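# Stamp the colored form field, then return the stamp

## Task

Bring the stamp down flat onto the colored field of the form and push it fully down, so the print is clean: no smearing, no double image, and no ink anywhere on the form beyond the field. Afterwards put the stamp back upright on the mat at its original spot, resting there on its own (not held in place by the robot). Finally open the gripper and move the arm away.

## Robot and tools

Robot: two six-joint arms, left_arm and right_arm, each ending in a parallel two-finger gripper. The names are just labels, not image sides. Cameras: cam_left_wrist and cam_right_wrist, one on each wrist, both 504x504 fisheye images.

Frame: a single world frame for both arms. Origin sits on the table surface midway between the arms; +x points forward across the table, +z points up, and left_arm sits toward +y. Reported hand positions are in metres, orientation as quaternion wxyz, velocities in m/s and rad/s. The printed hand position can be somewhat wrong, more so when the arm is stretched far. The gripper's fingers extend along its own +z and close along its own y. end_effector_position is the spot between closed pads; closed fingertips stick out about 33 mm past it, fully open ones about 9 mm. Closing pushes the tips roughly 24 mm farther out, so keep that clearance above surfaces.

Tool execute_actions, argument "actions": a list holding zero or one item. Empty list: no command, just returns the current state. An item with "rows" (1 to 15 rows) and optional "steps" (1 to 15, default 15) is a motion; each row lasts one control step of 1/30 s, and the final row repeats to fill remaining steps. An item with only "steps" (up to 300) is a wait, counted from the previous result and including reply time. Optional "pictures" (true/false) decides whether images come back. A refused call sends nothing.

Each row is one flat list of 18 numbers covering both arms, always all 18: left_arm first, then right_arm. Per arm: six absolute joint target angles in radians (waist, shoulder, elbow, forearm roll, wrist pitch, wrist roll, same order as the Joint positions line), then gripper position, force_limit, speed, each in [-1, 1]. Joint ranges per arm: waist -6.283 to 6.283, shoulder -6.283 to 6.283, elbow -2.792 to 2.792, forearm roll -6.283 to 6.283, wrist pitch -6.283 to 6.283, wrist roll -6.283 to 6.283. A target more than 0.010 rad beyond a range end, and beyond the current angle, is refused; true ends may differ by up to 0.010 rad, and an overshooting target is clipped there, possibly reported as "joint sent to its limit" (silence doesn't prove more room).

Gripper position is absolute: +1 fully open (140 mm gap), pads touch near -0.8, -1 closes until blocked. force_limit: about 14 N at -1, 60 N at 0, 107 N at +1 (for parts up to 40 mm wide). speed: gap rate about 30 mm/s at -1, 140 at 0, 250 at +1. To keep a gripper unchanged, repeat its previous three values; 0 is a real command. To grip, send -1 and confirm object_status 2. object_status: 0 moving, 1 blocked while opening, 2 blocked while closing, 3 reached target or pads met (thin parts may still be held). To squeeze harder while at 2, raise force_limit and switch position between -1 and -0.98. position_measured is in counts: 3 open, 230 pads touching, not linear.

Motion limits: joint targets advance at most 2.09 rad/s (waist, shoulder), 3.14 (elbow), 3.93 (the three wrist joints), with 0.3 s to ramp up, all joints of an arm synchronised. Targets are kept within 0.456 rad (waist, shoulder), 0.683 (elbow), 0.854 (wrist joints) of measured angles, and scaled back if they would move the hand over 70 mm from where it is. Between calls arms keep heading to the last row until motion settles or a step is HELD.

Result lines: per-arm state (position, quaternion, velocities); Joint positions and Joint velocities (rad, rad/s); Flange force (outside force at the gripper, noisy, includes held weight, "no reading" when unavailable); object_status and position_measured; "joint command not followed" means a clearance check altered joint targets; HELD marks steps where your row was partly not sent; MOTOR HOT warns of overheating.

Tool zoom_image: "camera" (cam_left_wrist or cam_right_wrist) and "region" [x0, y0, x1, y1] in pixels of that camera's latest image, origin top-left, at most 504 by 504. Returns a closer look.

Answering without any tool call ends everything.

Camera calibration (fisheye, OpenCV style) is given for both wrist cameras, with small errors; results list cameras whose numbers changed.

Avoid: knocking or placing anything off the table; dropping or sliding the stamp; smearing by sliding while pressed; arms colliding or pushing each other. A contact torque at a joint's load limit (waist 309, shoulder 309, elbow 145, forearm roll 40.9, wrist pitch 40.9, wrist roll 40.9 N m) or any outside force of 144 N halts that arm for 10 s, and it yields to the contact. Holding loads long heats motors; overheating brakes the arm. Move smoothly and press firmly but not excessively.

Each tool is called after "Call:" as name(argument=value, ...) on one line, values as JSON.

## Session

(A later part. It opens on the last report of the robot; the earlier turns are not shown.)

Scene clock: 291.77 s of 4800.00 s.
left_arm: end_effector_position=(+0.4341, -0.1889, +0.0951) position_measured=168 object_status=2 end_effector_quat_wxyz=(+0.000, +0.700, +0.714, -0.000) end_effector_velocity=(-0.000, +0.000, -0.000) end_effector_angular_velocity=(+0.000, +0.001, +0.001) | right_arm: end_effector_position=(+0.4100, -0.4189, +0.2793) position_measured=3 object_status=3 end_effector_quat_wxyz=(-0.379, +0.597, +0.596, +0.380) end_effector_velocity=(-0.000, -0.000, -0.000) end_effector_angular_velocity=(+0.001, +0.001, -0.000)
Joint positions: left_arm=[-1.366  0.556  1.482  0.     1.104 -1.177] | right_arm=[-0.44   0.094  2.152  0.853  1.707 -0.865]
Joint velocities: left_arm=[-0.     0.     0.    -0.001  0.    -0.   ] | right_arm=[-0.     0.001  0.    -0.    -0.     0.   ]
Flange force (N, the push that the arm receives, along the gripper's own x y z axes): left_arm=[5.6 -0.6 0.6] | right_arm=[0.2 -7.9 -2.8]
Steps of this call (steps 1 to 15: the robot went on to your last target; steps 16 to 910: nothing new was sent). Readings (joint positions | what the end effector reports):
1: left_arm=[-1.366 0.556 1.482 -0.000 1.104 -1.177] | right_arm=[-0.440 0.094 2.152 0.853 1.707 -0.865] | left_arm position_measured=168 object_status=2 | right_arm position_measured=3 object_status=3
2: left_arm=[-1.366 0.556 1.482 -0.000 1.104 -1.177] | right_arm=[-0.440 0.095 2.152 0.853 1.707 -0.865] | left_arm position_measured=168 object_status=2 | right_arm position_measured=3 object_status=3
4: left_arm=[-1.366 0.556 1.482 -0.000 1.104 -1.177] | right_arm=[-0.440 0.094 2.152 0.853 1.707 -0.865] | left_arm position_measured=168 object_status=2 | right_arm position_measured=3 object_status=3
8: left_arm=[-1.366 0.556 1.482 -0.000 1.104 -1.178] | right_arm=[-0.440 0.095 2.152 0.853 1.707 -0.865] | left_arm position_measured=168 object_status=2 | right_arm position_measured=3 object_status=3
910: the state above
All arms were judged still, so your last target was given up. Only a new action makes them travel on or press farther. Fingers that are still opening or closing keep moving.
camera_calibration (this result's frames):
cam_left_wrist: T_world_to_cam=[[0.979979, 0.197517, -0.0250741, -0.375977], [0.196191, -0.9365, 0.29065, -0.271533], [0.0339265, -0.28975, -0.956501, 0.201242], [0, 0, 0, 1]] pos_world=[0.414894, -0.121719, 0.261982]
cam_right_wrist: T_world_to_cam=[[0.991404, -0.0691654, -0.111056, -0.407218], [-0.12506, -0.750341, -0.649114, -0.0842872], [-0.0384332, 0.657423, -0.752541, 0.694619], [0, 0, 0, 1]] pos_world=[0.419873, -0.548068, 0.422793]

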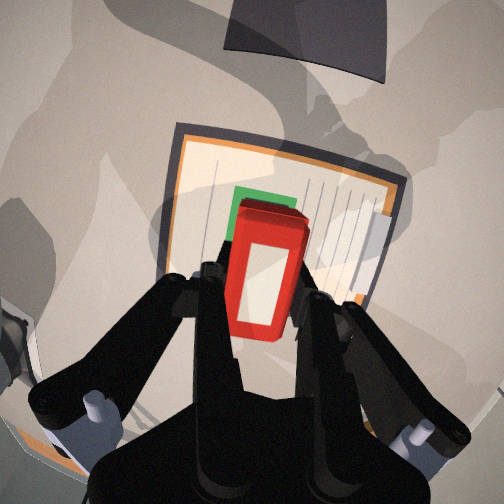

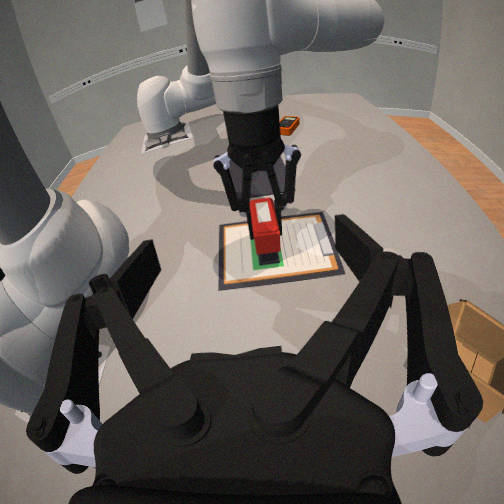

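Call:
execute_actions(actions=[{"rows": [[-1.3674,0.5561,1.4846,0,1.1008,-1.1786,-1,0.7,0,-0.440,0.0945,2.1523,0.853,1.7074,-0.865,1,0,0],[-1.3685,0.5567,1.4870,0,1.0979,-1.1797,-1,0.7,0,-0.440,0.0945,2.1523,0.853,1.7074,-0.865,1,0,0],[-1.3696,0.5573,1.4894,0,1.0949,-1.1808,-1,0.7,0,-0.440,0.0945,2.1523,0.853,1.7074,-0.865,1,0,0]], "steps": 15}])

Call:
zoom_image(camera="cam_right_wrist", region=[235, 225, 295, 285])

Call:
zoom_image(camera="cam_left_wrist", region=[215, 170, 315, 240])

Scene clock: 349.43 s of 4800.00 s.
left_arm: end_effector_position=(+0.4312, -0.1889, +0.0901) position_measured=168 object_status=2 end_effector_quat_wxyz=(+0.000, +0.700, +0.714, -0.000) end_effector_velocity=(-0.001, -0.000, +0.000) end_effector_angular_velocity=(-0.001, +0.001, -0.000) | right_arm: end_effector_position=(+0.4100, -0.4189, +0.2793) position_measured=3 object_status=3 end_effector_quat_wxyz=(-0.379, +0.597, +0.596, +0.380) end_effector_velocity=(+0.000, +0.000, +0.000) end_effector_angular_velocity=(-0.001, -0.002, +0.001)
Joint positions: left_arm=[-1.37   0.557  1.489  0.     1.095 -1.181] | right_arm=[-0.44   0.094  2.152  0.853  1.707 -0.865]
Joint velocities: left_arm=[-0.    -0.001  0.001 -0.001 -0.001  0.   ] | right_arm=[ 0.    -0.001 -0.001 -0.    -0.    -0.001]
Flange force (N, the push that the arm receives, along the gripper's own x y z axes): left_arm=[4.5 -0.8 0.0] | right_arm=[-0.4 -5.1 -3.2]
Steps of this call (steps 1 to 1715: nothing new was sent; steps 1716 to 1730: all 15 steps of this action). Readings (joint positions | what the end effector reports):
1716: left_arm=[-1.366 0.556 1.482 0.000 1.103 -1.178] | right_arm=[-0.440 0.094 2.152 0.853 1.707 -0.865] | left_arm position_measured=168 object_status=2 | right_arm position_measured=3 object_status=3
1717: left_arm=[-1.367 0.556 1.484 0.000 1.101 -1.178] | right_arm=[-0.440 0.094 2.152 0.853 1.707 -0.865] | left_arm position_measured=168 object_status=2 | right_arm position_measured=3 object_status=3
1719: left_arm=[-1.369 0.557 1.488 0.000 1.096 -1.180] | right_arm=[-0.440 0.094 2.152 0.853 1.707 -0.865] | left_arm position_measured=168 object_status=2 | right_arm position_measured=3 object_status=3
1723: left_arm=[-1.370 0.557 1.489 0.000 1.095 -1.181] | right_arm=[-0.440 0.094 2.152 0.853 1.707 -0.865] | left_arm position_measured=168 object_status=2 | right_arm position_measured=3 object_status=3
1730: the state above
camera_calibration (this result's frames):
cam_left_wrist: T_world_to_cam=[[0.979978, 0.197521, -0.0250588, -0.373189], [0.196187, -0.936479, 0.290719, -0.269491], [0.0339562, -0.289815, -0.95648, 0.196595], [0, 0, 0, 1]] pos_world=[0.411912, -0.121684, 0.257034]
cam_right_wrist: T_world_to_cam=[[0.991404, -0.0691654, -0.111056, -0.407217], [-0.125061, -0.750341, -0.649114, -0.084287], [-0.0384337, 0.657423, -0.752541, 0.694619], [0, 0, 0, 1]] pos_world=[0.419873, -0.548068, 0.422793]

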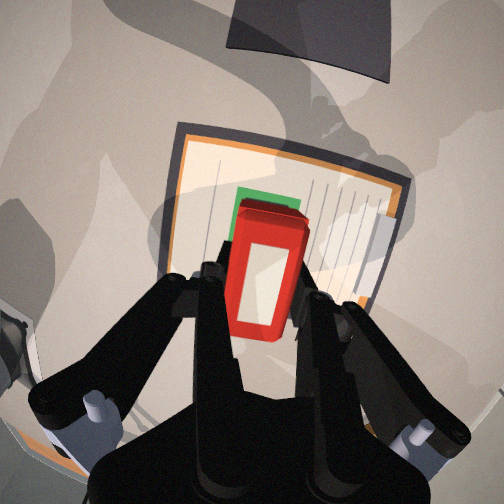

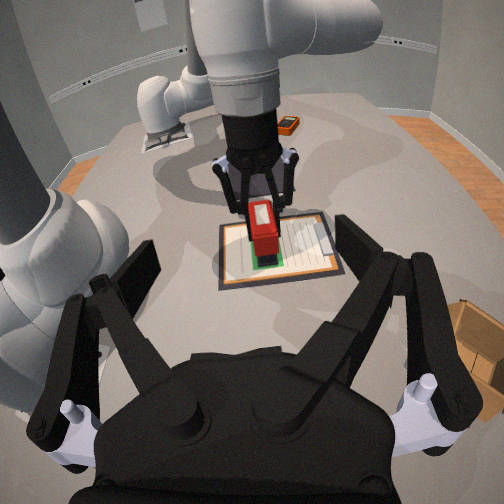

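Region (235, 225, 295, 285) of cam_right_wrist's 504x504 image, scaled by 8.400, with more detail than that image has.

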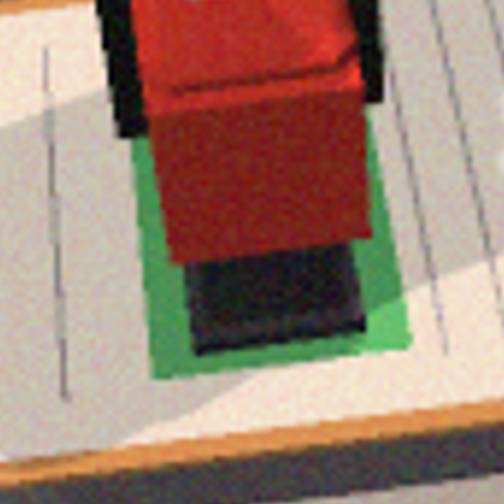

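Region (215, 170, 315, 240) of cam_left_wrist's 504x504 image, scaled by 5.040, with more detail than that image has; it fills the top 353 rows of this view, and the rest is white.

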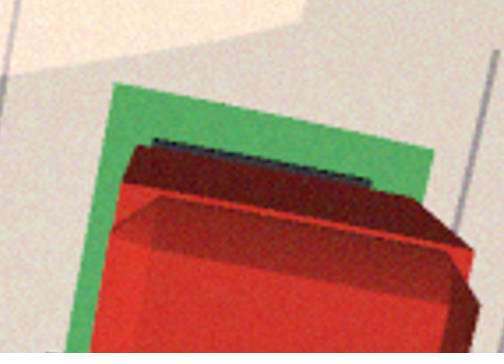

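Call:
execute_actions(actions=[{"rows": [[-1.3693,0.5564,1.4908,0,1.0943,-1.1805,-1,0.7,0,-0.440,0.0945,2.1523,0.853,1.7074,-0.865,1,0,0],[-1.3690,0.5556,1.4922,0,1.0938,-1.1802,-1,0.7,0,-0.440,0.0945,2.1523,0.853,1.7074,-0.865,1,0,0],[-1.36866,0.55472,1.49365,0,1.09322,-1.17986,-1,0.7,0,-0.440,0.0945,2.1523,0.853,1.7074,-0.865,1,0,0],[-1.36866,0.55472,1.49365,0,1.09322,-1.17986,-1,0.7,0,-0.440,0.0945,2.1523,0.853,1.7074,-0.865,1,0,0],[-1.36866,0.55472,1.49365,0,1.09322,-1.17986,-1,0.7,0,-0.440,0.0945,2.1523,0.853,1.7074,-0.865,1,0,0],[-1.36866,0.55472,1.49365,0,1.09322,-1.17986,-1,0.7,0,-0.440,0.0945,2.1523,0.853,1.7074,-0.865,1,0,0],[-1.36866,0.55472,1.49365,0,1.09322,-1.17986,-1,0.7,0,-0.440,0.0945,2.1523,0.853,1.7074,-0.865,1,0,0],[-1.36866,0.55472,1.49365,0,1.09322,-1.17986,-1,0.7,0,-0.440,0.0945,2.1523,0.853,1.7074,-0.865,1,0,0],[-1.36866,0.55548,1.49442,0,1.09170,-1.17986,-1,0.7,0,-0.440,0.0945,2.1523,0.853,1.7074,-0.865,1,0,0],[-1.36866,0.55623,1.49518,0,1.09018,-1.17986,-1,0.7,0,-0.440,0.0945,2.1523,0.853,1.7074,-0.865,1,0,0]], "steps": 15}])

Call:
zoom_image(camera="cam_right_wrist", region=[235, 225, 295, 285])

Call:
zoom_image(camera="cam_left_wrist", region=[215, 170, 315, 240])

Scene clock: 393.60 s of 4800.00 s.
left_arm: end_effector_position=(+0.4311, -0.1869, +0.0883) position_measured=168 object_status=2 end_effector_quat_wxyz=(+0.000, +0.700, +0.714, -0.000) end_effector_velocity=(-0.000, +0.000, -0.000) end_effector_angular_velocity=(+0.001, +0.000, +0.000) | right_arm: end_effector_position=(+0.4100, -0.4189, +0.2793) position_measured=3 object_status=3 end_effector_quat_wxyz=(-0.379, +0.597, +0.596, +0.380) end_effector_velocity=(-0.000, -0.000, -0.000) end_effector_angular_velocity=(+0.000, +0.001, -0.001)
Joint positions: left_arm=[-1.369  0.556  1.495  0.     1.09  -1.18 ] | right_arm=[-0.44   0.094  2.152  0.853  1.707 -0.865]
Joint velocities: left_arm=[ 0.  0.  0.  0.  0. -0.] | right_arm=[-0.001  0.     0.001 -0.    -0.     0.   ]
Flange force (N, the push that the arm receives, along the gripper's own x y z axes): left_arm=[5.3 -0.8 0.1] | right_arm=[-3.7 -10.6 -5.4]
Steps of this call (steps 1 to 15: the robot went on to your last target; steps 16 to 1310: nothing new was sent; steps 1311 to 1325: all 15 steps of this action). Readings (joint positions | what the end effector reports):
1311: left_arm=[-1.370 0.557 1.490 0.000 1.095 -1.181] | right_arm=[-0.440 0.094 2.152 0.853 1.707 -0.865] | left_arm position_measured=168 object_status=2 | right_arm position_measured=3 object_status=3
1312: left_arm=[-1.370 0.557 1.491 0.000 1.094 -1.181] | right_arm=[-0.440 0.094 2.152 0.853 1.707 -0.865] | left_arm position_measured=168 object_status=2 | right_arm position_measured=3 object_status=3
1314: left_arm=[-1.369 0.556 1.493 0.000 1.093 -1.180] | right_arm=[-0.440 0.094 2.152 0.853 1.707 -0.865] | left_arm position_measured=168 object_status=2 | right_arm position_measured=3 object_status=3
1318: left_arm=[-1.369 0.555 1.494 0.000 1.093 -1.180] | right_arm=[-0.440 0.094 2.152 0.853 1.707 -0.865] | left_arm position_measured=168 object_status=2 | right_arm position_measured=3 object_status=3
1325: the state above
camera_calibration (this result's frames):
cam_left_wrist: T_world_to_cam=[[0.979984, 0.197499, -0.0250258, -0.373607], [0.196152, -0.936441, 0.290865, -0.267097], [0.0340106, -0.289952, -0.956437, 0.195342], [0, 0, 0, 1]] pos_world=[0.411877, -0.119694, 0.255171]
cam_right_wrist: T_world_to_cam=[[0.991404, -0.0691655, -0.111056, -0.407217], [-0.125061, -0.75034, -0.649114, -0.0842866], [-0.0384334, 0.657424, -0.75254, 0.694619], [0, 0, 0, 1]] pos_world=[0.419873, -0.548068, 0.422793]

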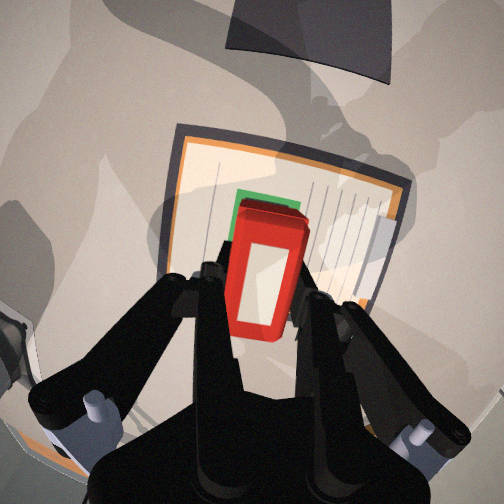

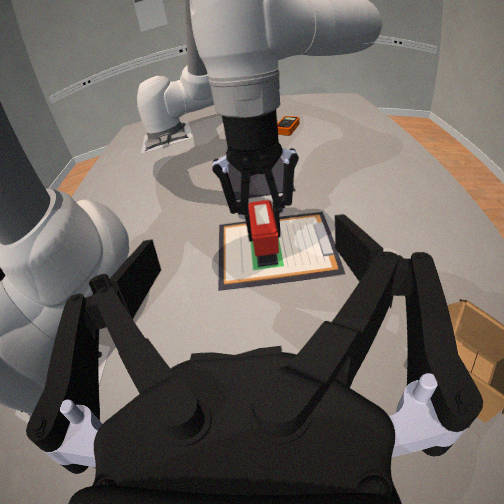

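Region (235, 225, 295, 285) of cam_right_wrist's 504x504 image, scaled by 8.400, with more detail than that image has.

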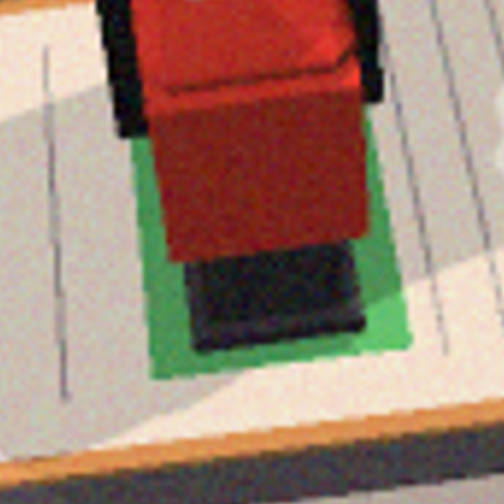

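Region (215, 170, 315, 240) of cam_left_wrist's 504x504 image, scaled by 5.040, with more detail than that image has; it fills the top 353 rows of this view, and the rest is white.

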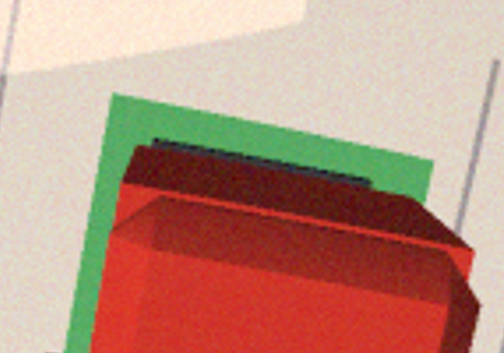

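Call:
execute_actions(actions=[{"rows": [[-1.36866,0.55699,1.49595,0,1.08866,-1.17986,-1,0.7,0,-0.440,0.0945,2.1523,0.853,1.7074,-0.865,1,0,0],[-1.36866,0.55774,1.49672,0,1.08713,-1.17986,-1,0.7,0,-0.440,0.0945,2.1523,0.853,1.7074,-0.865,1,0,0],[-1.36866,0.55850,1.49749,0,1.08561,-1.17986,-1,0.7,0,-0.440,0.0945,2.1523,0.853,1.7074,-0.865,1,0,0],[-1.36866,0.55925,1.49825,0,1.08409,-1.17986,-1,0.7,0,-0.440,0.0945,2.1523,0.853,1.7074,-0.865,1,0,0],[-1.36866,0.56001,1.49902,0,1.08257,-1.17986,-1,0.7,0,-0.440,0.0945,2.1523,0.853,1.7074,-0.865,1,0,0],[-1.36866,0.56076,1.49979,0,1.08104,-1.17986,-1,0.7,0,-0.440,0.0945,2.1523,0.853,1.7074,-0.865,1,0,0],[-1.36866,0.56152,1.50055,0,1.07952,-1.17986,-1,0.7,0,-0.440,0.0945,2.1523,0.853,1.7074,-0.865,1,0,0],[-1.36866,0.56227,1.50132,0,1.07800,-1.17986,-1,0.7,0,-0.440,0.0945,2.1523,0.853,1.7074,-0.865,1,0,0],[-1.36866,0.56305,1.50206,0,1.07649,-1.17986,-1,0.7,0,-0.440,0.0945,2.1523,0.853,1.7074,-0.865,1,0,0],[-1.36866,0.56382,1.50280,0,1.07497,-1.17986,-1,0.7,0,-0.440,0.0945,2.1523,0.853,1.7074,-0.865,1,0,0],[-1.36866,0.56460,1.50353,0,1.07346,-1.17986,-1,0.7,0,-0.440,0.0945,2.1523,0.853,1.7074,-0.865,1,0,0],[-1.36866,0.56537,1.50427,0,1.07194,-1.17986,-1,0.7,0,-0.440,0.0945,2.1523,0.853,1.7074,-0.865,1,0,0],[-1.36866,0.56615,1.50501,0,1.07043,-1.17986,-1,0.7,0,-0.440,0.0945,2.1523,0.853,1.7074,-0.865,1,0,0]], "steps": 15}], pictures=true)

Scene clock: 420.23 s of 4800.00 s.
left_arm: end_effector_position=(+0.4311, -0.1869, +0.0751) position_measured=168 object_status=2 end_effector_quat_wxyz=(-0.000, +0.700, +0.714, +0.000) end_effector_velocity=(-0.000, -0.001, -0.004) end_effector_angular_velocity=(+0.000, +0.001, +0.001) | right_arm: end_effector_position=(+0.4100, -0.4189, +0.2793) position_measured=3 object_status=3 end_effector_quat_wxyz=(-0.379, +0.597, +0.596, +0.380) end_effector_velocity=(+0.000, -0.000, +0.000) end_effector_angular_velocity=(-0.001, -0.000, +0.000)
Joint positions: left_arm=[-1.369  0.566  1.505  0.     1.071 -1.18 ] | right_arm=[-0.44   0.095  2.152  0.853  1.707 -0.865]
Joint velocities: left_arm=[-0.     0.004  0.001 -0.001 -0.004 -0.   ] | right_arm=[ 0.     0.    -0.001 -0.     0.     0.   ]
Flange force (N, the push that the arm receives, along the gripper's own x y z axes): left_arm=[-1.9 3.0 -7.5] | right_arm=[-1.1 -9.0 -3.7]
Steps of this call (steps 1 to 15: the robot went on to your last target; steps 16 to 784: nothing new was sent; steps 785 to 799: all 15 steps of this action). Readings (joint positions | what the end effector reports):
785: left_arm=[-1.369 0.556 1.495 0.000 1.090 -1.180] | right_arm=[-0.440 0.095 2.152 0.853 1.707 -0.865] | left_arm position_measured=168 object_status=2 | right_arm position_measured=3 object_status=3
786: left_arm=[-1.369 0.557 1.495 0.000 1.089 -1.180] | right_arm=[-0.440 0.094 2.152 0.853 1.707 -0.865] | left_arm position_measured=168 object_status=2 | right_arm position_measured=3 object_status=3
788: left_arm=[-1.369 0.558 1.497 0.000 1.086 -1.180] | right_arm=[-0.440 0.094 2.152 0.853 1.707 -0.865] | left_arm position_measured=168 object_status=2 | right_arm position_measured=3 object_status=3
792: left_arm=[-1.369 0.561 1.500 0.000 1.080 -1.180] | right_arm=[-0.440 0.094 2.152 0.853 1.707 -0.865] | left_arm position_measured=168 object_status=2 | right_arm position_measured=3 object_status=3
799: the state above
camera_calibration (this result's frames):
cam_left_wrist: T_world_to_cam=[[0.979978, 0.19752, -0.0250986, -0.37393], [0.196204, -0.936531, 0.290541, -0.263242], [0.0338821, -0.289648, -0.956533, 0.182839], [0, 0, 0, 1]] pos_world=[0.411897, -0.119717, 0.241989]
cam_right_wrist: T_world_to_cam=[[0.991404, -0.0691657, -0.111056, -0.407217], [-0.125061, -0.75034, -0.649114, -0.0842867], [-0.0384334, 0.657423, -0.752541, 0.694618], [0, 0, 0, 1]] pos_world=[0.419873, -0.548068, 0.422793]

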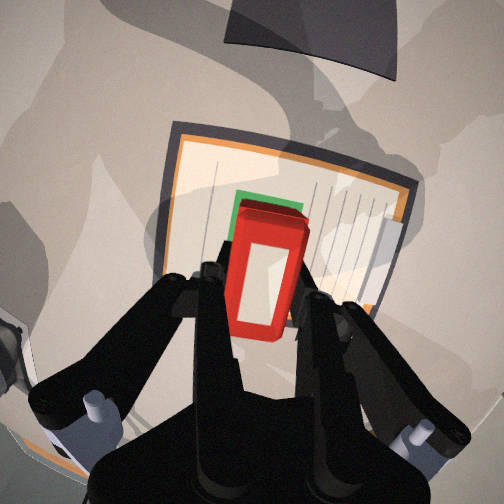

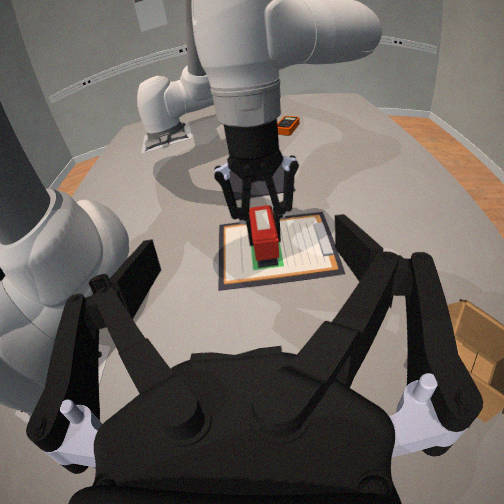

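Call:
execute_actions(actions=[{"rows": [[-1.36866,0.56693,1.50575,0,1.06892,-1.17986,-1,0.7,0,-0.440,0.0945,2.1523,0.853,1.7074,-0.865,1,0,0],[-1.36866,0.56770,1.50649,0,1.06740,-1.17986,-1,0.7,0,-0.440,0.0945,2.1523,0.853,1.7074,-0.865,1,0,0],[-1.36866,0.56848,1.50722,0,1.06589,-1.17986,-1,0.7,0,-0.440,0.0945,2.1523,0.853,1.7074,-0.865,1,0,0],[-1.36866,0.56925,1.50796,0,1.06437,-1.17986,-1,0.7,0,-0.440,0.0945,2.1523,0.853,1.7074,-0.865,1,0,0],[-1.36866,0.57003,1.50870,0,1.06286,-1.17986,-1,0.7,0,-0.440,0.0945,2.1523,0.853,1.7074,-0.865,1,0,0],[-1.36866,0.57083,1.50941,0,1.06136,-1.17986,-1,0.7,0,-0.440,0.0945,2.1523,0.853,1.7074,-0.865,1,0,0],[-1.36866,0.57162,1.51012,0,1.05985,-1.17986,-1,0.7,0,-0.440,0.0945,2.1523,0.853,1.7074,-0.865,1,0,0],[-1.36866,0.57242,1.51082,0,1.05835,-1.17986,-1,0.7,0,-0.440,0.0945,2.1523,0.853,1.7074,-0.865,1,0,0],[-1.36866,0.57321,1.51153,0,1.05684,-1.17986,-1,0.7,0,-0.440,0.0945,2.1523,0.853,1.7074,-0.865,1,0,0],[-1.36866,0.57401,1.51224,0,1.05534,-1.17986,-1,0.7,0,-0.440,0.0945,2.1523,0.853,1.7074,-0.865,1,0,0]], "steps": 14}], pictures=false)

Scene clock: 438.70 s of 4800.00 s.
left_arm: end_effector_position=(+0.4311, -0.1870, +0.0651) position_measured=168 object_status=2 end_effector_quat_wxyz=(+0.000, +0.700, +0.714, -0.000) end_effector_velocity=(-0.000, -0.000, -0.001) end_effector_angular_velocity=(+0.000, -0.000, -0.001) | right_arm: end_effector_position=(+0.4100, -0.4189, +0.2793) position_measured=3 object_status=3 end_effector_quat_wxyz=(-0.379, +0.597, +0.596, +0.380) end_effector_velocity=(+0.000, -0.000, -0.000) end_effector_angular_velocity=(+0.001, +0.001, -0.001)
Joint positions: left_arm=[-1.369  0.574  1.512  0.     1.055 -1.18 ] | right_arm=[-0.44   0.094  2.152  0.853  1.707 -0.865]
Joint velocities: left_arm=[-0.     0.001 -0.     0.    -0.001  0.001] | right_arm=[-0.001  0.001  0.     0.    -0.     0.001]
Flange force (N, the push that the arm receives, along the gripper's own x y z axes): left_arm=[0.0 2.0 -9.9] | right_arm=[-4.8 -2.7 -5.2]
Steps of this call (steps 1 to 15: the robot went on to your last target; steps 16 to 540: nothing new was sent; steps 541 to 554: all 14 steps of this action). Readings (joint positions | what the end effector reports):
541: left_arm=[-1.369 0.566 1.505 0.000 1.070 -1.180] | right_arm=[-0.440 0.095 2.152 0.853 1.707 -0.865] | left_arm position_measured=168 object_status=2 | right_arm position_measured=3 object_status=3
542: left_arm=[-1.369 0.566 1.506 0.000 1.069 -1.180] | right_arm=[-0.440 0.094 2.152 0.853 1.707 -0.865] | left_arm position_measured=168 object_status=2 | right_arm position_measured=3 object_status=3
544: left_arm=[-1.369 0.568 1.507 0.000 1.066 -1.180] | right_arm=[-0.440 0.094 2.152 0.853 1.707 -0.865] | left_arm position_measured=168 object_status=2 | right_arm position_measured=3 object_status=3
548: left_arm=[-1.369 0.571 1.510 0.000 1.060 -1.180] | right_arm=[-0.440 0.094 2.152 0.853 1.707 -0.865] | left_arm position_measured=168 object_status=2 | right_arm position_measured=3 object_status=3
554: the state above

Call:
execute_actions(actions=[{"rows": [[-1.36866,0.57441,1.51260,0,1.05459,-1.17986,-1,0.7,0,-0.440,0.0945,2.1523,0.853,1.7074,-0.865,1,0,0],[-1.36866,0.57481,1.51295,0,1.05384,-1.17986,-1,0.7,0,-0.440,0.0945,2.1523,0.853,1.7074,-0.865,1,0,0],[-1.36866,0.57520,1.51330,0,1.05308,-1.17986,-1,0.7,0,-0.440,0.0945,2.1523,0.853,1.7074,-0.865,1,0,0],[-1.36866,0.57560,1.51366,0,1.05233,-1.17986,-1,0.7,0,-0.440,0.0945,2.1523,0.853,1.7074,-0.865,1,0,0],[-1.36866,0.57600,1.51401,0,1.05158,-1.17986,-1,0.7,0,-0.440,0.0945,2.1523,0.853,1.7074,-0.865,1,0,0],[-1.36866,0.57640,1.51436,0,1.05083,-1.17986,-1,0.7,0,-0.440,0.0945,2.1523,0.853,1.7074,-0.865,1,0,0]], "steps": 10}], pictures=false)

Scene clock: 448.70 s of 4800.00 s.
left_arm: end_effector_position=(+0.4311, -0.1869, +0.0621) position_measured=168 object_status=2 end_effector_quat_wxyz=(-0.000, +0.700, +0.714, +0.000) end_effector_velocity=(-0.001, +0.000, -0.001) end_effector_angular_velocity=(+0.000, +0.002, +0.001) | right_arm: end_effector_position=(+0.4100, -0.4189, +0.2793) position_measured=3 object_status=3 end_effector_quat_wxyz=(-0.379, +0.597, +0.596, +0.380) end_effector_velocity=(-0.001, +0.001, -0.001) end_effector_angular_velocity=(+0.002, +0.003, -0.000)
Joint positions: left_arm=[-1.369  0.576  1.514  0.     1.051 -1.18 ] | right_arm=[-0.44   0.094  2.152  0.853  1.707 -0.865]
Joint velocities: left_arm=[-0.     0.     0.001 -0.002 -0.     0.   ] | right_arm=[-0.     0.001  0.003 -0.    -0.     0.   ]
Flange force (N, the push that the arm receives, along the gripper's own x y z axes): left_arm=[-1.6 1.5 -9.5] | right_arm=[-0.1 -3.4 -1.1]
Steps of this call (steps 1 to 15: the robot went on to your last target; steps 16 to 290: nothing new was sent; steps 291 to 300: all 10 steps of this action). Readings (joint positions | what the end effector reports):
291: left_arm=[-1.369 0.574 1.512 0.000 1.055 -1.180] | right_arm=[-0.440 0.094 2.152 0.853 1.707 -0.865] | left_arm position_measured=168 object_status=2 | right_arm position_measured=3 object_status=3
292: left_arm=[-1.369 0.574 1.512 0.000 1.055 -1.180] | right_arm=[-0.440 0.095 2.152 0.853 1.707 -0.865] | left_arm position_measured=168 object_status=2 | right_arm position_measured=3 object_status=3
294: left_arm=[-1.369 0.575 1.513 0.000 1.053 -1.180] | right_arm=[-0.440 0.094 2.152 0.853 1.707 -0.865] | left_arm position_measured=168 object_status=2 | right_arm position_measured=3 object_status=3
298: left_arm=[-1.369 0.576 1.514 0.000 1.051 -1.180] | right_arm=[-0.440 0.094 2.152 0.853 1.707 -0.865] | left_arm position_measured=168 object_status=2 | right_arm position_measured=3 object_status=3
300: the state above

Call:
execute_actions(actions=[{"rows": [[-1.36866,0.57680,1.51472,0,1.05008,-1.17986,-1,0.7,0,-0.440,0.0945,2.1523,0.853,1.7074,-0.865,1,0,0],[-1.36866,0.57719,1.51507,0,1.04932,-1.17986,-1,0.7,0,-0.440,0.0945,2.1523,0.853,1.7074,-0.865,1,0,0],[-1.36866,0.57759,1.51542,0,1.04857,-1.17986,-1,0.7,0,-0.440,0.0945,2.1523,0.853,1.7074,-0.865,1,0,0],[-1.36866,0.57799,1.51578,0,1.04782,-1.17986,-1,0.7,0,-0.440,0.0945,2.1523,0.853,1.7074,-0.865,1,0,0]], "steps": 9}], pictures=false)

Scene clock: 454.87 s of 4800.00 s.
left_arm: end_effector_position=(+0.4312, -0.1870, +0.0605) position_measured=168 object_status=2 end_effector_quat_wxyz=(+0.000, +0.700, +0.714, -0.000) end_effector_velocity=(-0.000, +0.000, -0.000) end_effector_angular_velocity=(-0.000, +0.000, +0.001) | right_arm: end_effector_position=(+0.4100, -0.4189, +0.2793) position_measured=3 object_status=3 end_effector_quat_wxyz=(-0.379, +0.597, +0.596, +0.380) end_effector_velocity=(+0.001, +0.000, +0.000) end_effector_angular_velocity=(+0.000, -0.002, +0.001)
Joint positions: left_arm=[-1.369  0.578  1.516  0.     1.048 -1.18 ] | right_arm=[-0.44   0.095  2.152  0.853  1.707 -0.865]
Joint velocities: left_arm=[ 0.    -0.     0.001 -0.    -0.001 -0.   ] | right_arm=[ 0.001  0.001 -0.001  0.001  0.    -0.001]
Flange force (N, the push that the arm receives, along the gripper's own x y z axes): left_arm=[5.8 -1.9 -38.6] | right_arm=[-1.6 -9.0 -3.9]
Steps of this call (steps 1 to 15: the robot went on to your last target; steps 16 to 176: nothing new was sent; steps 177 to 185: all 9 steps of this action). Readings (joint positions | what the end effector reports):
177: left_arm=[-1.369 0.576 1.514 0.000 1.051 -1.180] | right_arm=[-0.440 0.095 2.152 0.853 1.707 -0.865] | left_arm position_measured=168 object_status=2 | right_arm position_measured=3 object_status=3
178: left_arm=[-1.369 0.576 1.515 0.000 1.050 -1.180] | right_arm=[-0.440 0.094 2.152 0.853 1.707 -0.865] | left_arm position_measured=168 object_status=2 | right_arm position_measured=3 object_status=3
180: left_arm=[-1.369 0.577 1.515 0.000 1.049 -1.180] | right_arm=[-0.440 0.094 2.152 0.853 1.707 -0.865] | left_arm position_measured=168 object_status=2 | right_arm position_measured=3 object_status=3
184: left_arm=[-1.369 0.578 1.516 0.000 1.048 -1.180] | right_arm=[-0.440 0.094 2.152 0.853 1.707 -0.865] | left_arm position_measured=168 object_status=2 | right_arm position_measured=3 object_status=3
185: the state above

Call:
execute_actions(actions=[{"rows": [[-1.36866,0.57812,1.51588,0,1.04759,-1.17986,-1,0.7,0,-0.440,0.0945,2.1523,0.853,1.7074,-0.865,1,0,0],[-1.36866,0.57824,1.51598,0,1.04737,-1.17986,-1,0.7,0,-0.440,0.0945,2.1523,0.853,1.7074,-0.865,1,0,0]], "steps": 6}], pictures=false)

Call:
execute_actions(actions=[{"rows": [[-1.36866,0.57759,1.51542,0,1.04857,-1.17986,-1,0.7,0,-0.440,0.0945,2.1523,0.853,1.7074,-0.865,1,0,0],[-1.36866,0.57680,1.51472,0,1.05008,-1.17986,-1,0.7,0,-0.440,0.0945,2.1523,0.853,1.7074,-0.865,1,0,0],[-1.36866,0.57560,1.51366,0,1.05233,-1.17986,-1,0.7,0,-0.440,0.0945,2.1523,0.853,1.7074,-0.865,1,0,0],[-1.36866,0.57401,1.51224,0,1.05534,-1.17986,-1,0.7,0,-0.440,0.0945,2.1523,0.853,1.7074,-0.865,1,0,0],[-1.36866,0.57242,1.51082,0,1.05835,-1.17986,-1,0.7,0,-0.440,0.0945,2.1523,0.853,1.7074,-0.865,1,0,0],[-1.36866,0.57003,1.50870,0,1.06286,-1.17986,-1,0.7,0,-0.440,0.0945,2.1523,0.853,1.7074,-0.865,1,0,0],[-1.36866,0.56770,1.50649,0,1.06740,-1.17986,-1,0.7,0,-0.440,0.0945,2.1523,0.853,1.7074,-0.865,1,0,0],[-1.36866,0.56537,1.50427,0,1.07194,-1.17986,-1,0.7,0,-0.440,0.0945,2.1523,0.853,1.7074,-0.865,1,0,0],[-1.36866,0.56305,1.50206,0,1.07649,-1.17986,-1,0.7,0,-0.440,0.0945,2.1523,0.853,1.7074,-0.865,1,0,0],[-1.36866,0.56076,1.49979,0,1.08104,-1.17986,-1,0.7,0,-0.440,0.0945,2.1523,0.853,1.7074,-0.865,1,0,0],[-1.36866,0.55850,1.49749,0,1.08561,-1.17986,-1,0.7,0,-0.440,0.0945,2.1523,0.853,1.7074,-0.865,1,0,0],[-1.36866,0.55623,1.49518,0,1.09018,-1.17986,-1,0.7,0,-0.440,0.0945,2.1523,0.853,1.7074,-0.865,1,0,0],[-1.36866,0.55399,1.49286,0,1.09474,-1.17986,-1,0.7,0,-0.440,0.0945,2.1523,0.853,1.7074,-0.865,1,0,0],[-1.36866,0.55104,1.48970,0,1.10085,-1.17986,-1,0.7,0,-0.440,0.0945,2.1523,0.853,1.7074,-0.865,1,0,0]], "steps": 15}], pictures=false)

Scene clock: 483.47 s of 4800.00 s.
left_arm: end_effector_position=(+0.4311, -0.1870, +0.0599) position_measured=168 object_status=2 end_effector_quat_wxyz=(+0.000, +0.700, +0.714, -0.000) end_effector_velocity=(-0.000, +0.000, -0.000) end_effector_angular_velocity=(-0.000, +0.000, +0.000) | right_arm: end_effector_position=(+0.4100, -0.4189, +0.2793) position_measured=3 object_status=3 end_effector_quat_wxyz=(-0.379, +0.597, +0.596, +0.380) end_effector_velocity=(-0.000, +0.000, +0.000) end_effector_angular_velocity=(-0.000, -0.000, +0.000)
Joint positions: left_arm=[-1.369  0.578  1.516  0.     1.047 -1.18 ] | right_arm=[-0.44   0.094  2.152  0.853  1.707 -0.865]
Joint velocities: left_arm=[-0.    -0.     0.001 -0.    -0.001 -0.   ] | right_arm=[-0.    -0.001  0.001 -0.     0.    -0.   ]
Flange force (N, the push that the arm receives, along the gripper's own x y z axes): left_arm=[9.6 -4.3 -75.0] | right_arm=[-1.4 -6.5 -4.0]
Steps of this call (steps 1 to 15: the robot went on to your last target; steps 16 to 852: nothing new was sent; steps 853 to 858: all 6 steps of this action). Readings (joint positions | what the end effector reports):
853: left_arm=[-1.369 0.578 1.516 0.000 1.048 -1.180] | right_arm=[-0.440 0.094 2.152 0.853 1.707 -0.865] | left_arm position_measured=168 object_status=2 | right_arm position_measured=3 object_status=3
854: left_arm=[-1.369 0.578 1.516 0.000 1.048 -1.180] | right_arm=[-0.440 0.095 2.152 0.853 1.707 -0.865] | left_arm position_measured=168 object_status=2 | right_arm position_measured=3 object_status=3
856: left_arm=[-1.369 0.578 1.516 0.000 1.047 -1.180] | right_arm=[-0.440 0.095 2.152 0.853 1.707 -0.865] | left_arm position_measured=168 object_status=2 | right_arm position_measured=3 object_status=3
858: the state above

Scene clock: 483.97 s of 4800.00 s.
left_arm: end_effector_position=(+0.4311, -0.1869, +0.0932) position_measured=168 object_status=2 end_effector_quat_wxyz=(-0.000, +0.700, +0.714, +0.000) end_effector_velocity=(+0.002, -0.005, +0.080) end_effector_angular_velocity=(-0.016, -0.006, +0.000) | right_arm: end_effector_position=(+0.4100, -0.4189, +0.2793) position_measured=3 object_status=3 end_effector_quat_wxyz=(-0.379, +0.597, +0.596, +0.380) end_effector_velocity=(+0.000, -0.000, +0.000) end_effector_angular_velocity=(-0.001, -0.002, -0.000)
Joint positions: left_arm=[-1.369  0.553  1.491  0.     1.098 -1.18 ] | right_arm=[-0.44   0.094  2.152  0.853  1.707 -0.865]
Joint velocities: left_arm=[ 0.    -0.06  -0.062 -0.001  0.105  0.   ] | right_arm=[-0.    -0.001 -0.001  0.    -0.    -0.   ]
Flange force (N, the push that the arm receives, along the gripper's own x y z axes): left_arm=[3.6 -0.3 0.4] | right_arm=[-1.1 -3.8 -3.5]
Steps of this call (steps 1 to 15: all 15 steps of this action). Readings (joint positions | what the end effector reports):
1: left_arm=[-1.369 0.578 1.516 0.000 1.047 -1.180] | right_arm=[-0.440 0.094 2.152 0.853 1.707 -0.865] | left_arm position_measured=168 object_status=2 | right_arm position_measured=3 object_status=3
2: left_arm=[-1.369 0.578 1.516 0.000 1.048 -1.180] | right_arm=[-0.440 0.095 2.152 0.853 1.707 -0.865] | left_arm position_measured=168 object_status=2 | right_arm position_measured=3 object_status=3
4: left_arm=[-1.369 0.577 1.515 0.000 1.051 -1.180] | right_arm=[-0.440 0.095 2.152 0.853 1.707 -0.865] | left_arm position_measured=168 object_status=2 | right_arm position_measured=3 object_status=3
8: left_arm=[-1.369 0.569 1.507 0.000 1.066 -1.180] | right_arm=[-0.440 0.094 2.152 0.853 1.707 -0.865] | left_arm position_measured=168 object_status=2 | right_arm position_measured=3 object_status=3
15: the state above

Call:
execute_actions(actions=[{"rows": [[-1.36866,0.5459,1.4832,0,1.1125,-1.17986,-1,0.7,0,-0.440,0.0945,2.1523,0.853,1.7074,-0.865,1,0,0],[-1.36866,0.5408,1.4768,0,1.1240,-1.17986,-1,0.7,0,-0.440,0.0945,2.1523,0.853,1.7074,-0.865,1,0,0],[-1.36866,0.5356,1.4703,0,1.1357,-1.17986,-1,0.7,0,-0.440,0.0945,2.1523,0.853,1.7074,-0.865,1,0,0],[-1.36866,0.5305,1.4638,0,1.1473,-1.17986,-1,0.7,0,-0.440,0.0945,2.1523,0.853,1.7074,-0.865,1,0,0],[-1.36866,0.5254,1.4573,0,1.1589,-1.17986,-1,0.7,0,-0.440,0.0945,2.1523,0.853,1.7074,-0.865,1,0,0],[-1.36866,0.52027,1.45087,0,1.17045,-1.17986,-1,0.7,0,-0.440,0.0945,2.1523,0.853,1.7074,-0.865,1,0,0]], "steps": 9}], pictures=false)

Call:
execute_actions(actions=[{"rows": [[-1.13421,0.15243,1.96948,0,1.01968,-1.0454,-1,0.7,0,-0.440,0.0945,2.1523,0.853,1.7074,-0.865,1,0,0]], "steps": 15}], pictures=false)

Call:
execute_actions(actions=[{"steps": 12}], pictures=true)

Scene clock: 498.17 s of 4800.00 s.
left_arm: end_effector_position=(+0.4312, -0.1871, +0.1405) position_measured=168 object_status=2 end_effector_quat_wxyz=(+0.000, +0.700, +0.714, -0.000) end_effector_velocity=(-0.002, +0.004, +0.001) end_effector_angular_velocity=(+0.011, +0.006, +0.001) | right_arm: end_effector_position=(+0.4100, -0.4189, +0.2793) position_measured=3 object_status=3 end_effector_quat_wxyz=(-0.379, +0.597, +0.596, +0.380) end_effector_velocity=(+0.000, -0.000, -0.000) end_effector_angular_velocity=(-0.000, -0.001, +0.000)
Joint positions: left_arm=[-1.369  0.52   1.451  0.     1.17  -1.18 ] | right_arm=[-0.44   0.094  2.152  0.853  1.707 -0.865]
Joint velocities: left_arm=[ 0.    -0.001 -0.    -0.001  0.013 -0.   ] | right_arm=[ 0.     0.001 -0.001 -0.    -0.    -0.001]
Flange force (N, the push that the arm receives, along the gripper's own x y z axes): left_arm=[2.5 1.0 3.0] | right_arm=[-1.3 -6.0 -3.3]
Steps of this call (steps 1 to 15: the robot went on to your last target; steps 16 to 417: nothing new was sent; steps 418 to 426: all 9 steps of this action). Readings (joint positions | what the end effector reports):
418: left_arm=[-1.369 0.551 1.490 0.000 1.102 -1.180] | right_arm=[-0.440 0.094 2.152 0.853 1.707 -0.865] | left_arm position_measured=168 object_status=2 | right_arm position_measured=3 object_status=3
419: left_arm=[-1.369 0.548 1.486 0.000 1.109 -1.180] | right_arm=[-0.440 0.094 2.152 0.853 1.707 -0.865] | left_arm position_measured=168 object_status=2 | right_arm position_measured=3 object_status=3
421: left_arm=[-1.369 0.538 1.474 0.000 1.130 -1.180] | right_arm=[-0.440 0.095 2.152 0.853 1.707 -0.865] | left_arm position_measured=168 object_status=2 | right_arm position_measured=3 object_status=3
425: left_arm=[-1.369 0.520 1.451 0.000 1.169 -1.180] | right_arm=[-0.440 0.094 2.152 0.853 1.707 -0.865] | left_arm position_measured=168 object_status=2 | right_arm position_measured=3 object_status=3
426: the state above

Scene clock: 498.67 s of 4800.00 s.
left_arm: end_effector_position=(+0.4510, +0.0580, +0.1460) position_measured=168 object_status=2 end_effector_quat_wxyz=(+0.000, +0.671, +0.741, -0.000) end_effector_velocity=(-0.061, +0.570, -0.039) end_effector_angular_velocity=(+0.002, +0.002, +0.186) | right_arm: end_effector_position=(+0.4100, -0.4189, +0.2793) position_measured=3 object_status=3 end_effector_quat_wxyz=(-0.379, +0.597, +0.596, +0.380) end_effector_velocity=(-0.001, +0.000, -0.000) end_effector_angular_velocity=(+0.001, +0.001, -0.000)
Joint positions: left_arm=[-1.181  0.226  1.866  0.     1.049 -1.072] | right_arm=[-0.44   0.094  2.152  0.853  1.707 -0.865]
Joint velocities: left_arm=[ 0.433 -0.683  0.958 -0.001 -0.272  0.248] | right_arm=[-0.    -0.     0.002  0.     0.    -0.   ]
Flange force (N, the push that the arm receives, along the gripper's own x y z axes): left_arm=[3.6 -1.1 1.2] | right_arm=[-1.5 -6.0 -3.7]
Steps of this call (steps 1 to 15: all 15 steps of this action). Readings (joint positions | what the end effector reports):
1: left_arm=[-1.368 0.520 1.451 0.000 1.170 -1.180] | right_arm=[-0.440 0.094 2.152 0.853 1.707 -0.865] | left_arm position_measured=168 object_status=2 | right_arm position_measured=3 object_status=3
2: left_arm=[-1.365 0.515 1.459 0.000 1.167 -1.178] | right_arm=[-0.440 0.094 2.152 0.853 1.707 -0.865] | left_arm position_measured=168 object_status=2 | right_arm position_measured=3 object_status=3
4: left_arm=[-1.344 0.482 1.506 0.000 1.151 -1.165] | right_arm=[-0.440 0.094 2.152 0.853 1.707 -0.865] | left_arm position_measured=168 object_status=2 | right_arm position_measured=3 object_status=3
8: left_arm=[-1.284 0.387 1.639 0.000 1.114 -1.131] | right_arm=[-0.440 0.094 2.152 0.853 1.707 -0.865] | left_arm position_measured=168 object_status=2 | right_arm position_measured=3 object_status=3
15: the state above

Scene clock: 499.07 s of 4800.00 s.
left_arm: end_effector_position=(+0.4416, +0.1188, +0.1403) position_measured=168 object_status=2 end_effector_quat_wxyz=(+0.000, +0.664, +0.748, -0.000) end_effector_velocity=(-0.000, +0.000, -0.000) end_effector_angular_velocity=(+0.000, -0.000, -0.000) | right_arm: end_effector_position=(+0.4100, -0.4189, +0.2793) position_measured=3 object_status=3 end_effector_quat_wxyz=(-0.379, +0.597, +0.596, +0.380) end_effector_velocity=(-0.000, +0.000, -0.001) end_effector_angular_velocity=(+0.001, +0.002, -0.000)
Joint positions: left_arm=[-1.134  0.152  1.969  0.     1.02  -1.045] | right_arm=[-0.44   0.094  2.152  0.853  1.707 -0.865]
Joint velocities: left_arm=[ 0.    -0.     0.001  0.    -0.     0.   ] | right_arm=[ 0.     0.001  0.001 -0.     0.     0.001]
Flange force (N, the push that the arm receives, along the gripper's own x y z axes): left_arm=[-0.2 2.1 2.8] | right_arm=[-1.5 -3.8 -0.7]
Steps of this call (steps 1 to 12: the robot went on to your last target). Readings (joint positions | what the end effector reports):
1: left_arm=[-1.166 0.203 1.898 0.000 1.040 -1.064] | right_arm=[-0.440 0.094 2.152 0.853 1.707 -0.865] | left_arm position_measured=168 object_status=2 | right_arm position_measured=3 object_status=3
2: left_arm=[-1.153 0.181 1.928 0.000 1.031 -1.056] | right_arm=[-0.440 0.094 2.152 0.853 1.707 -0.865] | left_arm position_measured=168 object_status=2 | right_arm position_measured=3 object_status=3
4: left_arm=[-1.136 0.155 1.965 0.000 1.021 -1.047] | right_arm=[-0.440 0.094 2.152 0.853 1.707 -0.865] | left_arm position_measured=168 object_status=2 | right_arm position_measured=3 object_status=3
8: left_arm=[-1.134 0.152 1.969 0.000 1.020 -1.045] | right_arm=[-0.440 0.094 2.152 0.853 1.707 -0.865] | left_arm position_measured=168 object_status=2 | right_arm position_measured=3 object_status=3
12: the state above
camera_calibration (this result's frames):
cam_left_wrist: T_world_to_cam=[[0.955396, 0.294274, -0.0249496, -0.443616], [0.28856, -0.912175, 0.29098, -0.0416704], [0.0628694, -0.285201, -0.956404, 0.320047], [0, 0, 0, 1]] pos_world=[0.415732, 0.183811, 0.307151]
cam_right_wrist: T_world_to_cam=[[0.991404, -0.0691657, -0.111055, -0.407218], [-0.12506, -0.75034, -0.649114, -0.084287], [-0.038433, 0.657423, -0.752541, 0.694618], [0, 0, 0, 1]] pos_world=[0.419873, -0.548068, 0.422793]

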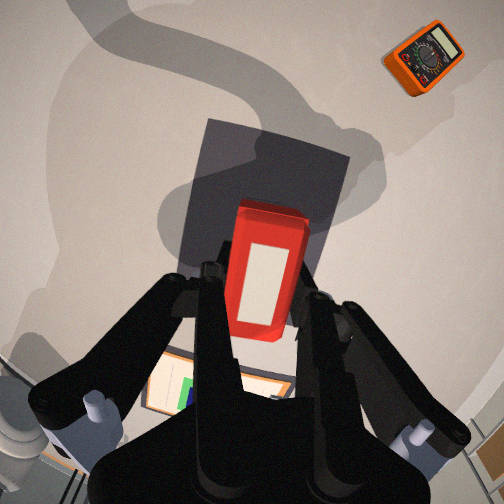

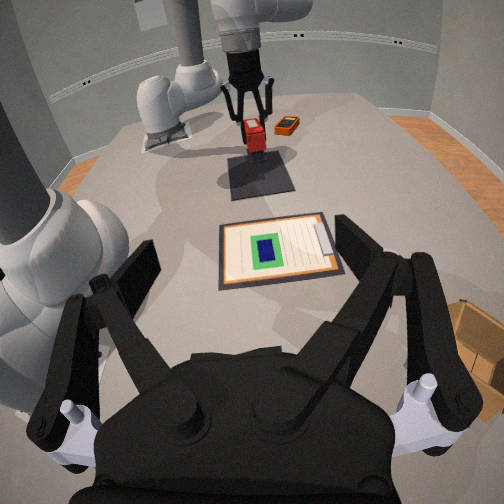

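Call:
execute_actions(actions=[{"rows": [[-1.13421,0.1572,1.9743,0,1.0101,-1.0454,-1,0.7,0,-0.440,0.0945,2.1523,0.853,1.7074,-0.865,1,0,0],[-1.13421,0.1621,1.9791,0,1.0004,-1.0454,-1,0.7,0,-0.440,0.0945,2.1523,0.853,1.7074,-0.865,1,0,0],[-1.13421,0.1685,1.9855,0,0.9875,-1.0454,-1,0.7,0,-0.440,0.0945,2.1523,0.853,1.7074,-0.865,1,0,0],[-1.13421,0.1750,1.9919,0,0.9747,-1.0454,-1,0.7,0,-0.440,0.0945,2.1523,0.853,1.7074,-0.865,1,0,0],[-1.13421,0.1814,1.9983,0,0.9619,-1.0454,-1,0.7,0,-0.440,0.0945,2.1523,0.853,1.7074,-0.865,1,0,0],[-1.13421,0.18667,2.00274,0,0.95218,-1.0454,-1,0.7,0,-0.440,0.0945,2.1523,0.853,1.7074,-0.865,1,0,0],[-1.13421,0.19194,2.00716,0,0.94249,-1.0454,-1,0.7,0,-0.440,0.0945,2.1523,0.853,1.7074,-0.865,1,0,0],[-1.13421,0.19615,2.01070,0,0.93475,-1.0454,-1,0.7,0,-0.440,0.0945,2.1523,0.853,1.7074,-0.865,1,0,0],[-1.13421,0.19931,2.01335,0,0.92893,-1.0454,-1,0.7,0,-0.440,0.0945,2.1523,0.853,1.7074,-0.865,1,0,0],[-1.13421,0.20142,2.01512,0,0.92505,-1.0454,-1,0.7,0,-0.440,0.0945,2.1523,0.853,1.7074,-0.865,1,0,0],[-1.13421,0.20353,2.01689,0,0.92118,-1.0454,-1,0.7,0,-0.440,0.0945,2.1523,0.853,1.7074,-0.865,1,0,0],[-1.13421,0.20458,2.01778,0,0.91924,-1.0454,-1,0.7,0,-0.440,0.0945,2.1523,0.853,1.7074,-0.865,1,0,0],[-1.13421,0.20563,2.01866,0,0.91730,-1.0454,-1,0.7,0,-0.440,0.0945,2.1523,0.853,1.7074,-0.865,1,0,0],[-1.13421,0.20669,2.01955,0,0.91536,-1.0454,-1,0.7,0,-0.440,0.0945,2.1523,0.853,1.7074,-0.865,1,0,0]], "steps": 15}], pictures=false)

Call:
execute_actions(actions=[{"steps": 5}], pictures=false)

Scene clock: 533.47 s of 4800.00 s.
left_arm: end_effector_position=(+0.4417, +0.1189, +0.0864) position_measured=168 object_status=2 end_effector_quat_wxyz=(-0.000, +0.664, +0.748, +0.000) end_effector_velocity=(-0.002, +0.003, -0.018) end_effector_angular_velocity=(+0.006, +0.005, +0.000) | right_arm: end_effector_position=(+0.4100, -0.4189, +0.2793) position_measured=3 object_status=3 end_effector_quat_wxyz=(-0.379, +0.597, +0.596, +0.380) end_effector_velocity=(-0.001, +0.001, -0.000) end_effector_angular_velocity=(+0.000, +0.001, +0.001)
Joint positions: left_arm=[-1.134  0.206  2.019  0.     0.916 -1.045] | right_arm=[-0.44   0.094  2.152  0.853  1.707 -0.865]
Joint velocities: left_arm=[ 0.     0.019  0.017  0.    -0.027 -0.   ] | right_arm=[ 0.001 -0.002  0.003 -0.     0.     0.   ]
Flange force (N, the push that the arm receives, along the gripper's own x y z axes): left_arm=[2.3 -0.1 -1.1] | right_arm=[-1.3 -7.0 -2.6]
Steps of this call (steps 1 to 30: the robot went on to your last target; steps 31 to 1017: nothing new was sent; steps 1018 to 1032: all 15 steps of this action). Readings (joint positions | what the end effector reports):
1018: left_arm=[-1.134 0.153 1.970 0.000 1.019 -1.045] | right_arm=[-0.440 0.094 2.152 0.853 1.707 -0.865] | left_arm position_measured=168 object_status=2 | right_arm position_measured=3 object_status=3
1019: left_arm=[-1.134 0.156 1.973 0.000 1.013 -1.045] | right_arm=[-0.440 0.094 2.152 0.853 1.707 -0.865] | left_arm position_measured=168 object_status=2 | right_arm position_measured=3 object_status=3
1021: left_arm=[-1.134 0.165 1.983 0.000 0.993 -1.045] | right_arm=[-0.440 0.094 2.152 0.853 1.707 -0.865] | left_arm position_measured=168 object_status=2 | right_arm position_measured=3 object_status=3
1025: left_arm=[-1.134 0.189 2.005 0.000 0.947 -1.045] | right_arm=[-0.440 0.094 2.152 0.853 1.707 -0.865] | left_arm position_measured=168 object_status=2 | right_arm position_measured=3 object_status=3
1032: the state above

Scene clock: 533.63 s of 4800.00 s.
left_arm: end_effector_position=(+0.4416, +0.1189, +0.0861) position_measured=168 object_status=2 end_effector_quat_wxyz=(+0.000, +0.664, +0.748, -0.000) end_effector_velocity=(+0.000, +0.000, +0.000) end_effector_angular_velocity=(-0.000, -0.001, -0.001) | right_arm: end_effector_position=(+0.4100, -0.4189, +0.2793) position_measured=3 object_status=3 end_effector_quat_wxyz=(-0.379, +0.597, +0.596, +0.380) end_effector_velocity=(-0.001, +0.000, -0.001) end_effector_angular_velocity=(+0.001, +0.003, -0.000)
Joint positions: left_arm=[-1.134  0.207  2.02   0.     0.915 -1.045] | right_arm=[-0.44   0.094  2.152  0.853  1.707 -0.865]
Joint velocities: left_arm=[ 0.    -0.001  0.     0.001 -0.     0.   ] | right_arm=[-0.     0.     0.002 -0.    -0.     0.001]
Flange force (N, the push that the arm receives, along the gripper's own x y z axes): left_arm=[1.9 1.4 1.6] | right_arm=[-0.3 -4.6 -1.9]
Steps of this call (steps 1 to 5: the robot went on to your last target). Readings (joint positions | what the end effector reports):
1: left_arm=[-1.134 0.207 2.019 0.000 0.916 -1.045] | right_arm=[-0.440 0.094 2.152 0.853 1.707 -0.865] | left_arm position_measured=168 object_status=2 | right_arm position_measured=3 object_status=3
2: left_arm=[-1.134 0.207 2.019 0.000 0.915 -1.045] | right_arm=[-0.440 0.094 2.152 0.853 1.707 -0.865] | left_arm position_measured=168 object_status=2 | right_arm position_measured=3 object_status=3
4: left_arm=[-1.134 0.207 2.020 0.000 0.915 -1.045] | right_arm=[-0.440 0.094 2.152 0.853 1.707 -0.865] | left_arm position_measured=168 object_status=2 | right_arm position_measured=3 object_status=3
5: the state above

Call:
execute_actions(actions=[{"rows": [[-1.13421,0.20721,2.01999,0,0.91439,-1.0454,-1,0.7,0,-0.440,0.0945,2.1523,0.853,1.7074,-0.865,1,0,0],[-1.13421,0.20774,2.02043,0,0.91342,-1.0454,-1,0.7,0,-0.440,0.0945,2.1523,0.853,1.7074,-0.865,1,0,0],[-1.13421,0.20827,2.02087,0,0.91245,-1.0454,-1,0.7,0,-0.440,0.0945,2.1523,0.853,1.7074,-0.865,1,0,0]], "steps": 8}], pictures=false)

Scene clock: 540.10 s of 4800.00 s.
left_arm: end_effector_position=(+0.4416, +0.1189, +0.0846) position_measured=168 object_status=2 end_effector_quat_wxyz=(+0.000, +0.664, +0.748, -0.000) end_effector_velocity=(+0.000, -0.000, +0.001) end_effector_angular_velocity=(-0.001, -0.001, -0.000) | right_arm: end_effector_position=(+0.4100, -0.4189, +0.2793) position_measured=3 object_status=3 end_effector_quat_wxyz=(-0.379, +0.597, +0.596, +0.380) end_effector_velocity=(+0.000, -0.000, -0.000) end_effector_angular_velocity=(+0.000, -0.000, +0.000)
Joint positions: left_arm=[-1.134  0.208  2.021  0.     0.912 -1.045] | right_arm=[-0.44   0.094  2.152  0.853  1.707 -0.865]
Joint velocities: left_arm=[ 0.    -0.001 -0.     0.    -0.     0.   ] | right_arm=[ 0.     0.001 -0.     0.    -0.    -0.001]
Flange force (N, the push that the arm receives, along the gripper's own x y z axes): left_arm=[3.0 -0.4 -5.5] | right_arm=[-0.4 -7.7 -5.4]
Steps of this call (steps 1 to 15: the robot went on to your last target; steps 16 to 186: nothing new was sent; steps 187 to 194: all 8 steps of this action). Readings (joint positions | what the end effector reports):
187: left_arm=[-1.134 0.207 2.020 0.000 0.915 -1.045] | right_arm=[-0.440 0.094 2.152 0.853 1.707 -0.865] | left_arm position_measured=168 object_status=2 | right_arm position_measured=3 object_status=3
188: left_arm=[-1.134 0.207 2.020 0.000 0.914 -1.045] | right_arm=[-0.440 0.094 2.152 0.853 1.707 -0.865] | left_arm position_measured=168 object_status=2 | right_arm position_measured=3 object_status=3
190: left_arm=[-1.134 0.208 2.021 0.000 0.913 -1.045] | right_arm=[-0.440 0.094 2.152 0.853 1.707 -0.865] | left_arm position_measured=168 object_status=2 | right_arm position_measured=3 object_status=3
194: the state above


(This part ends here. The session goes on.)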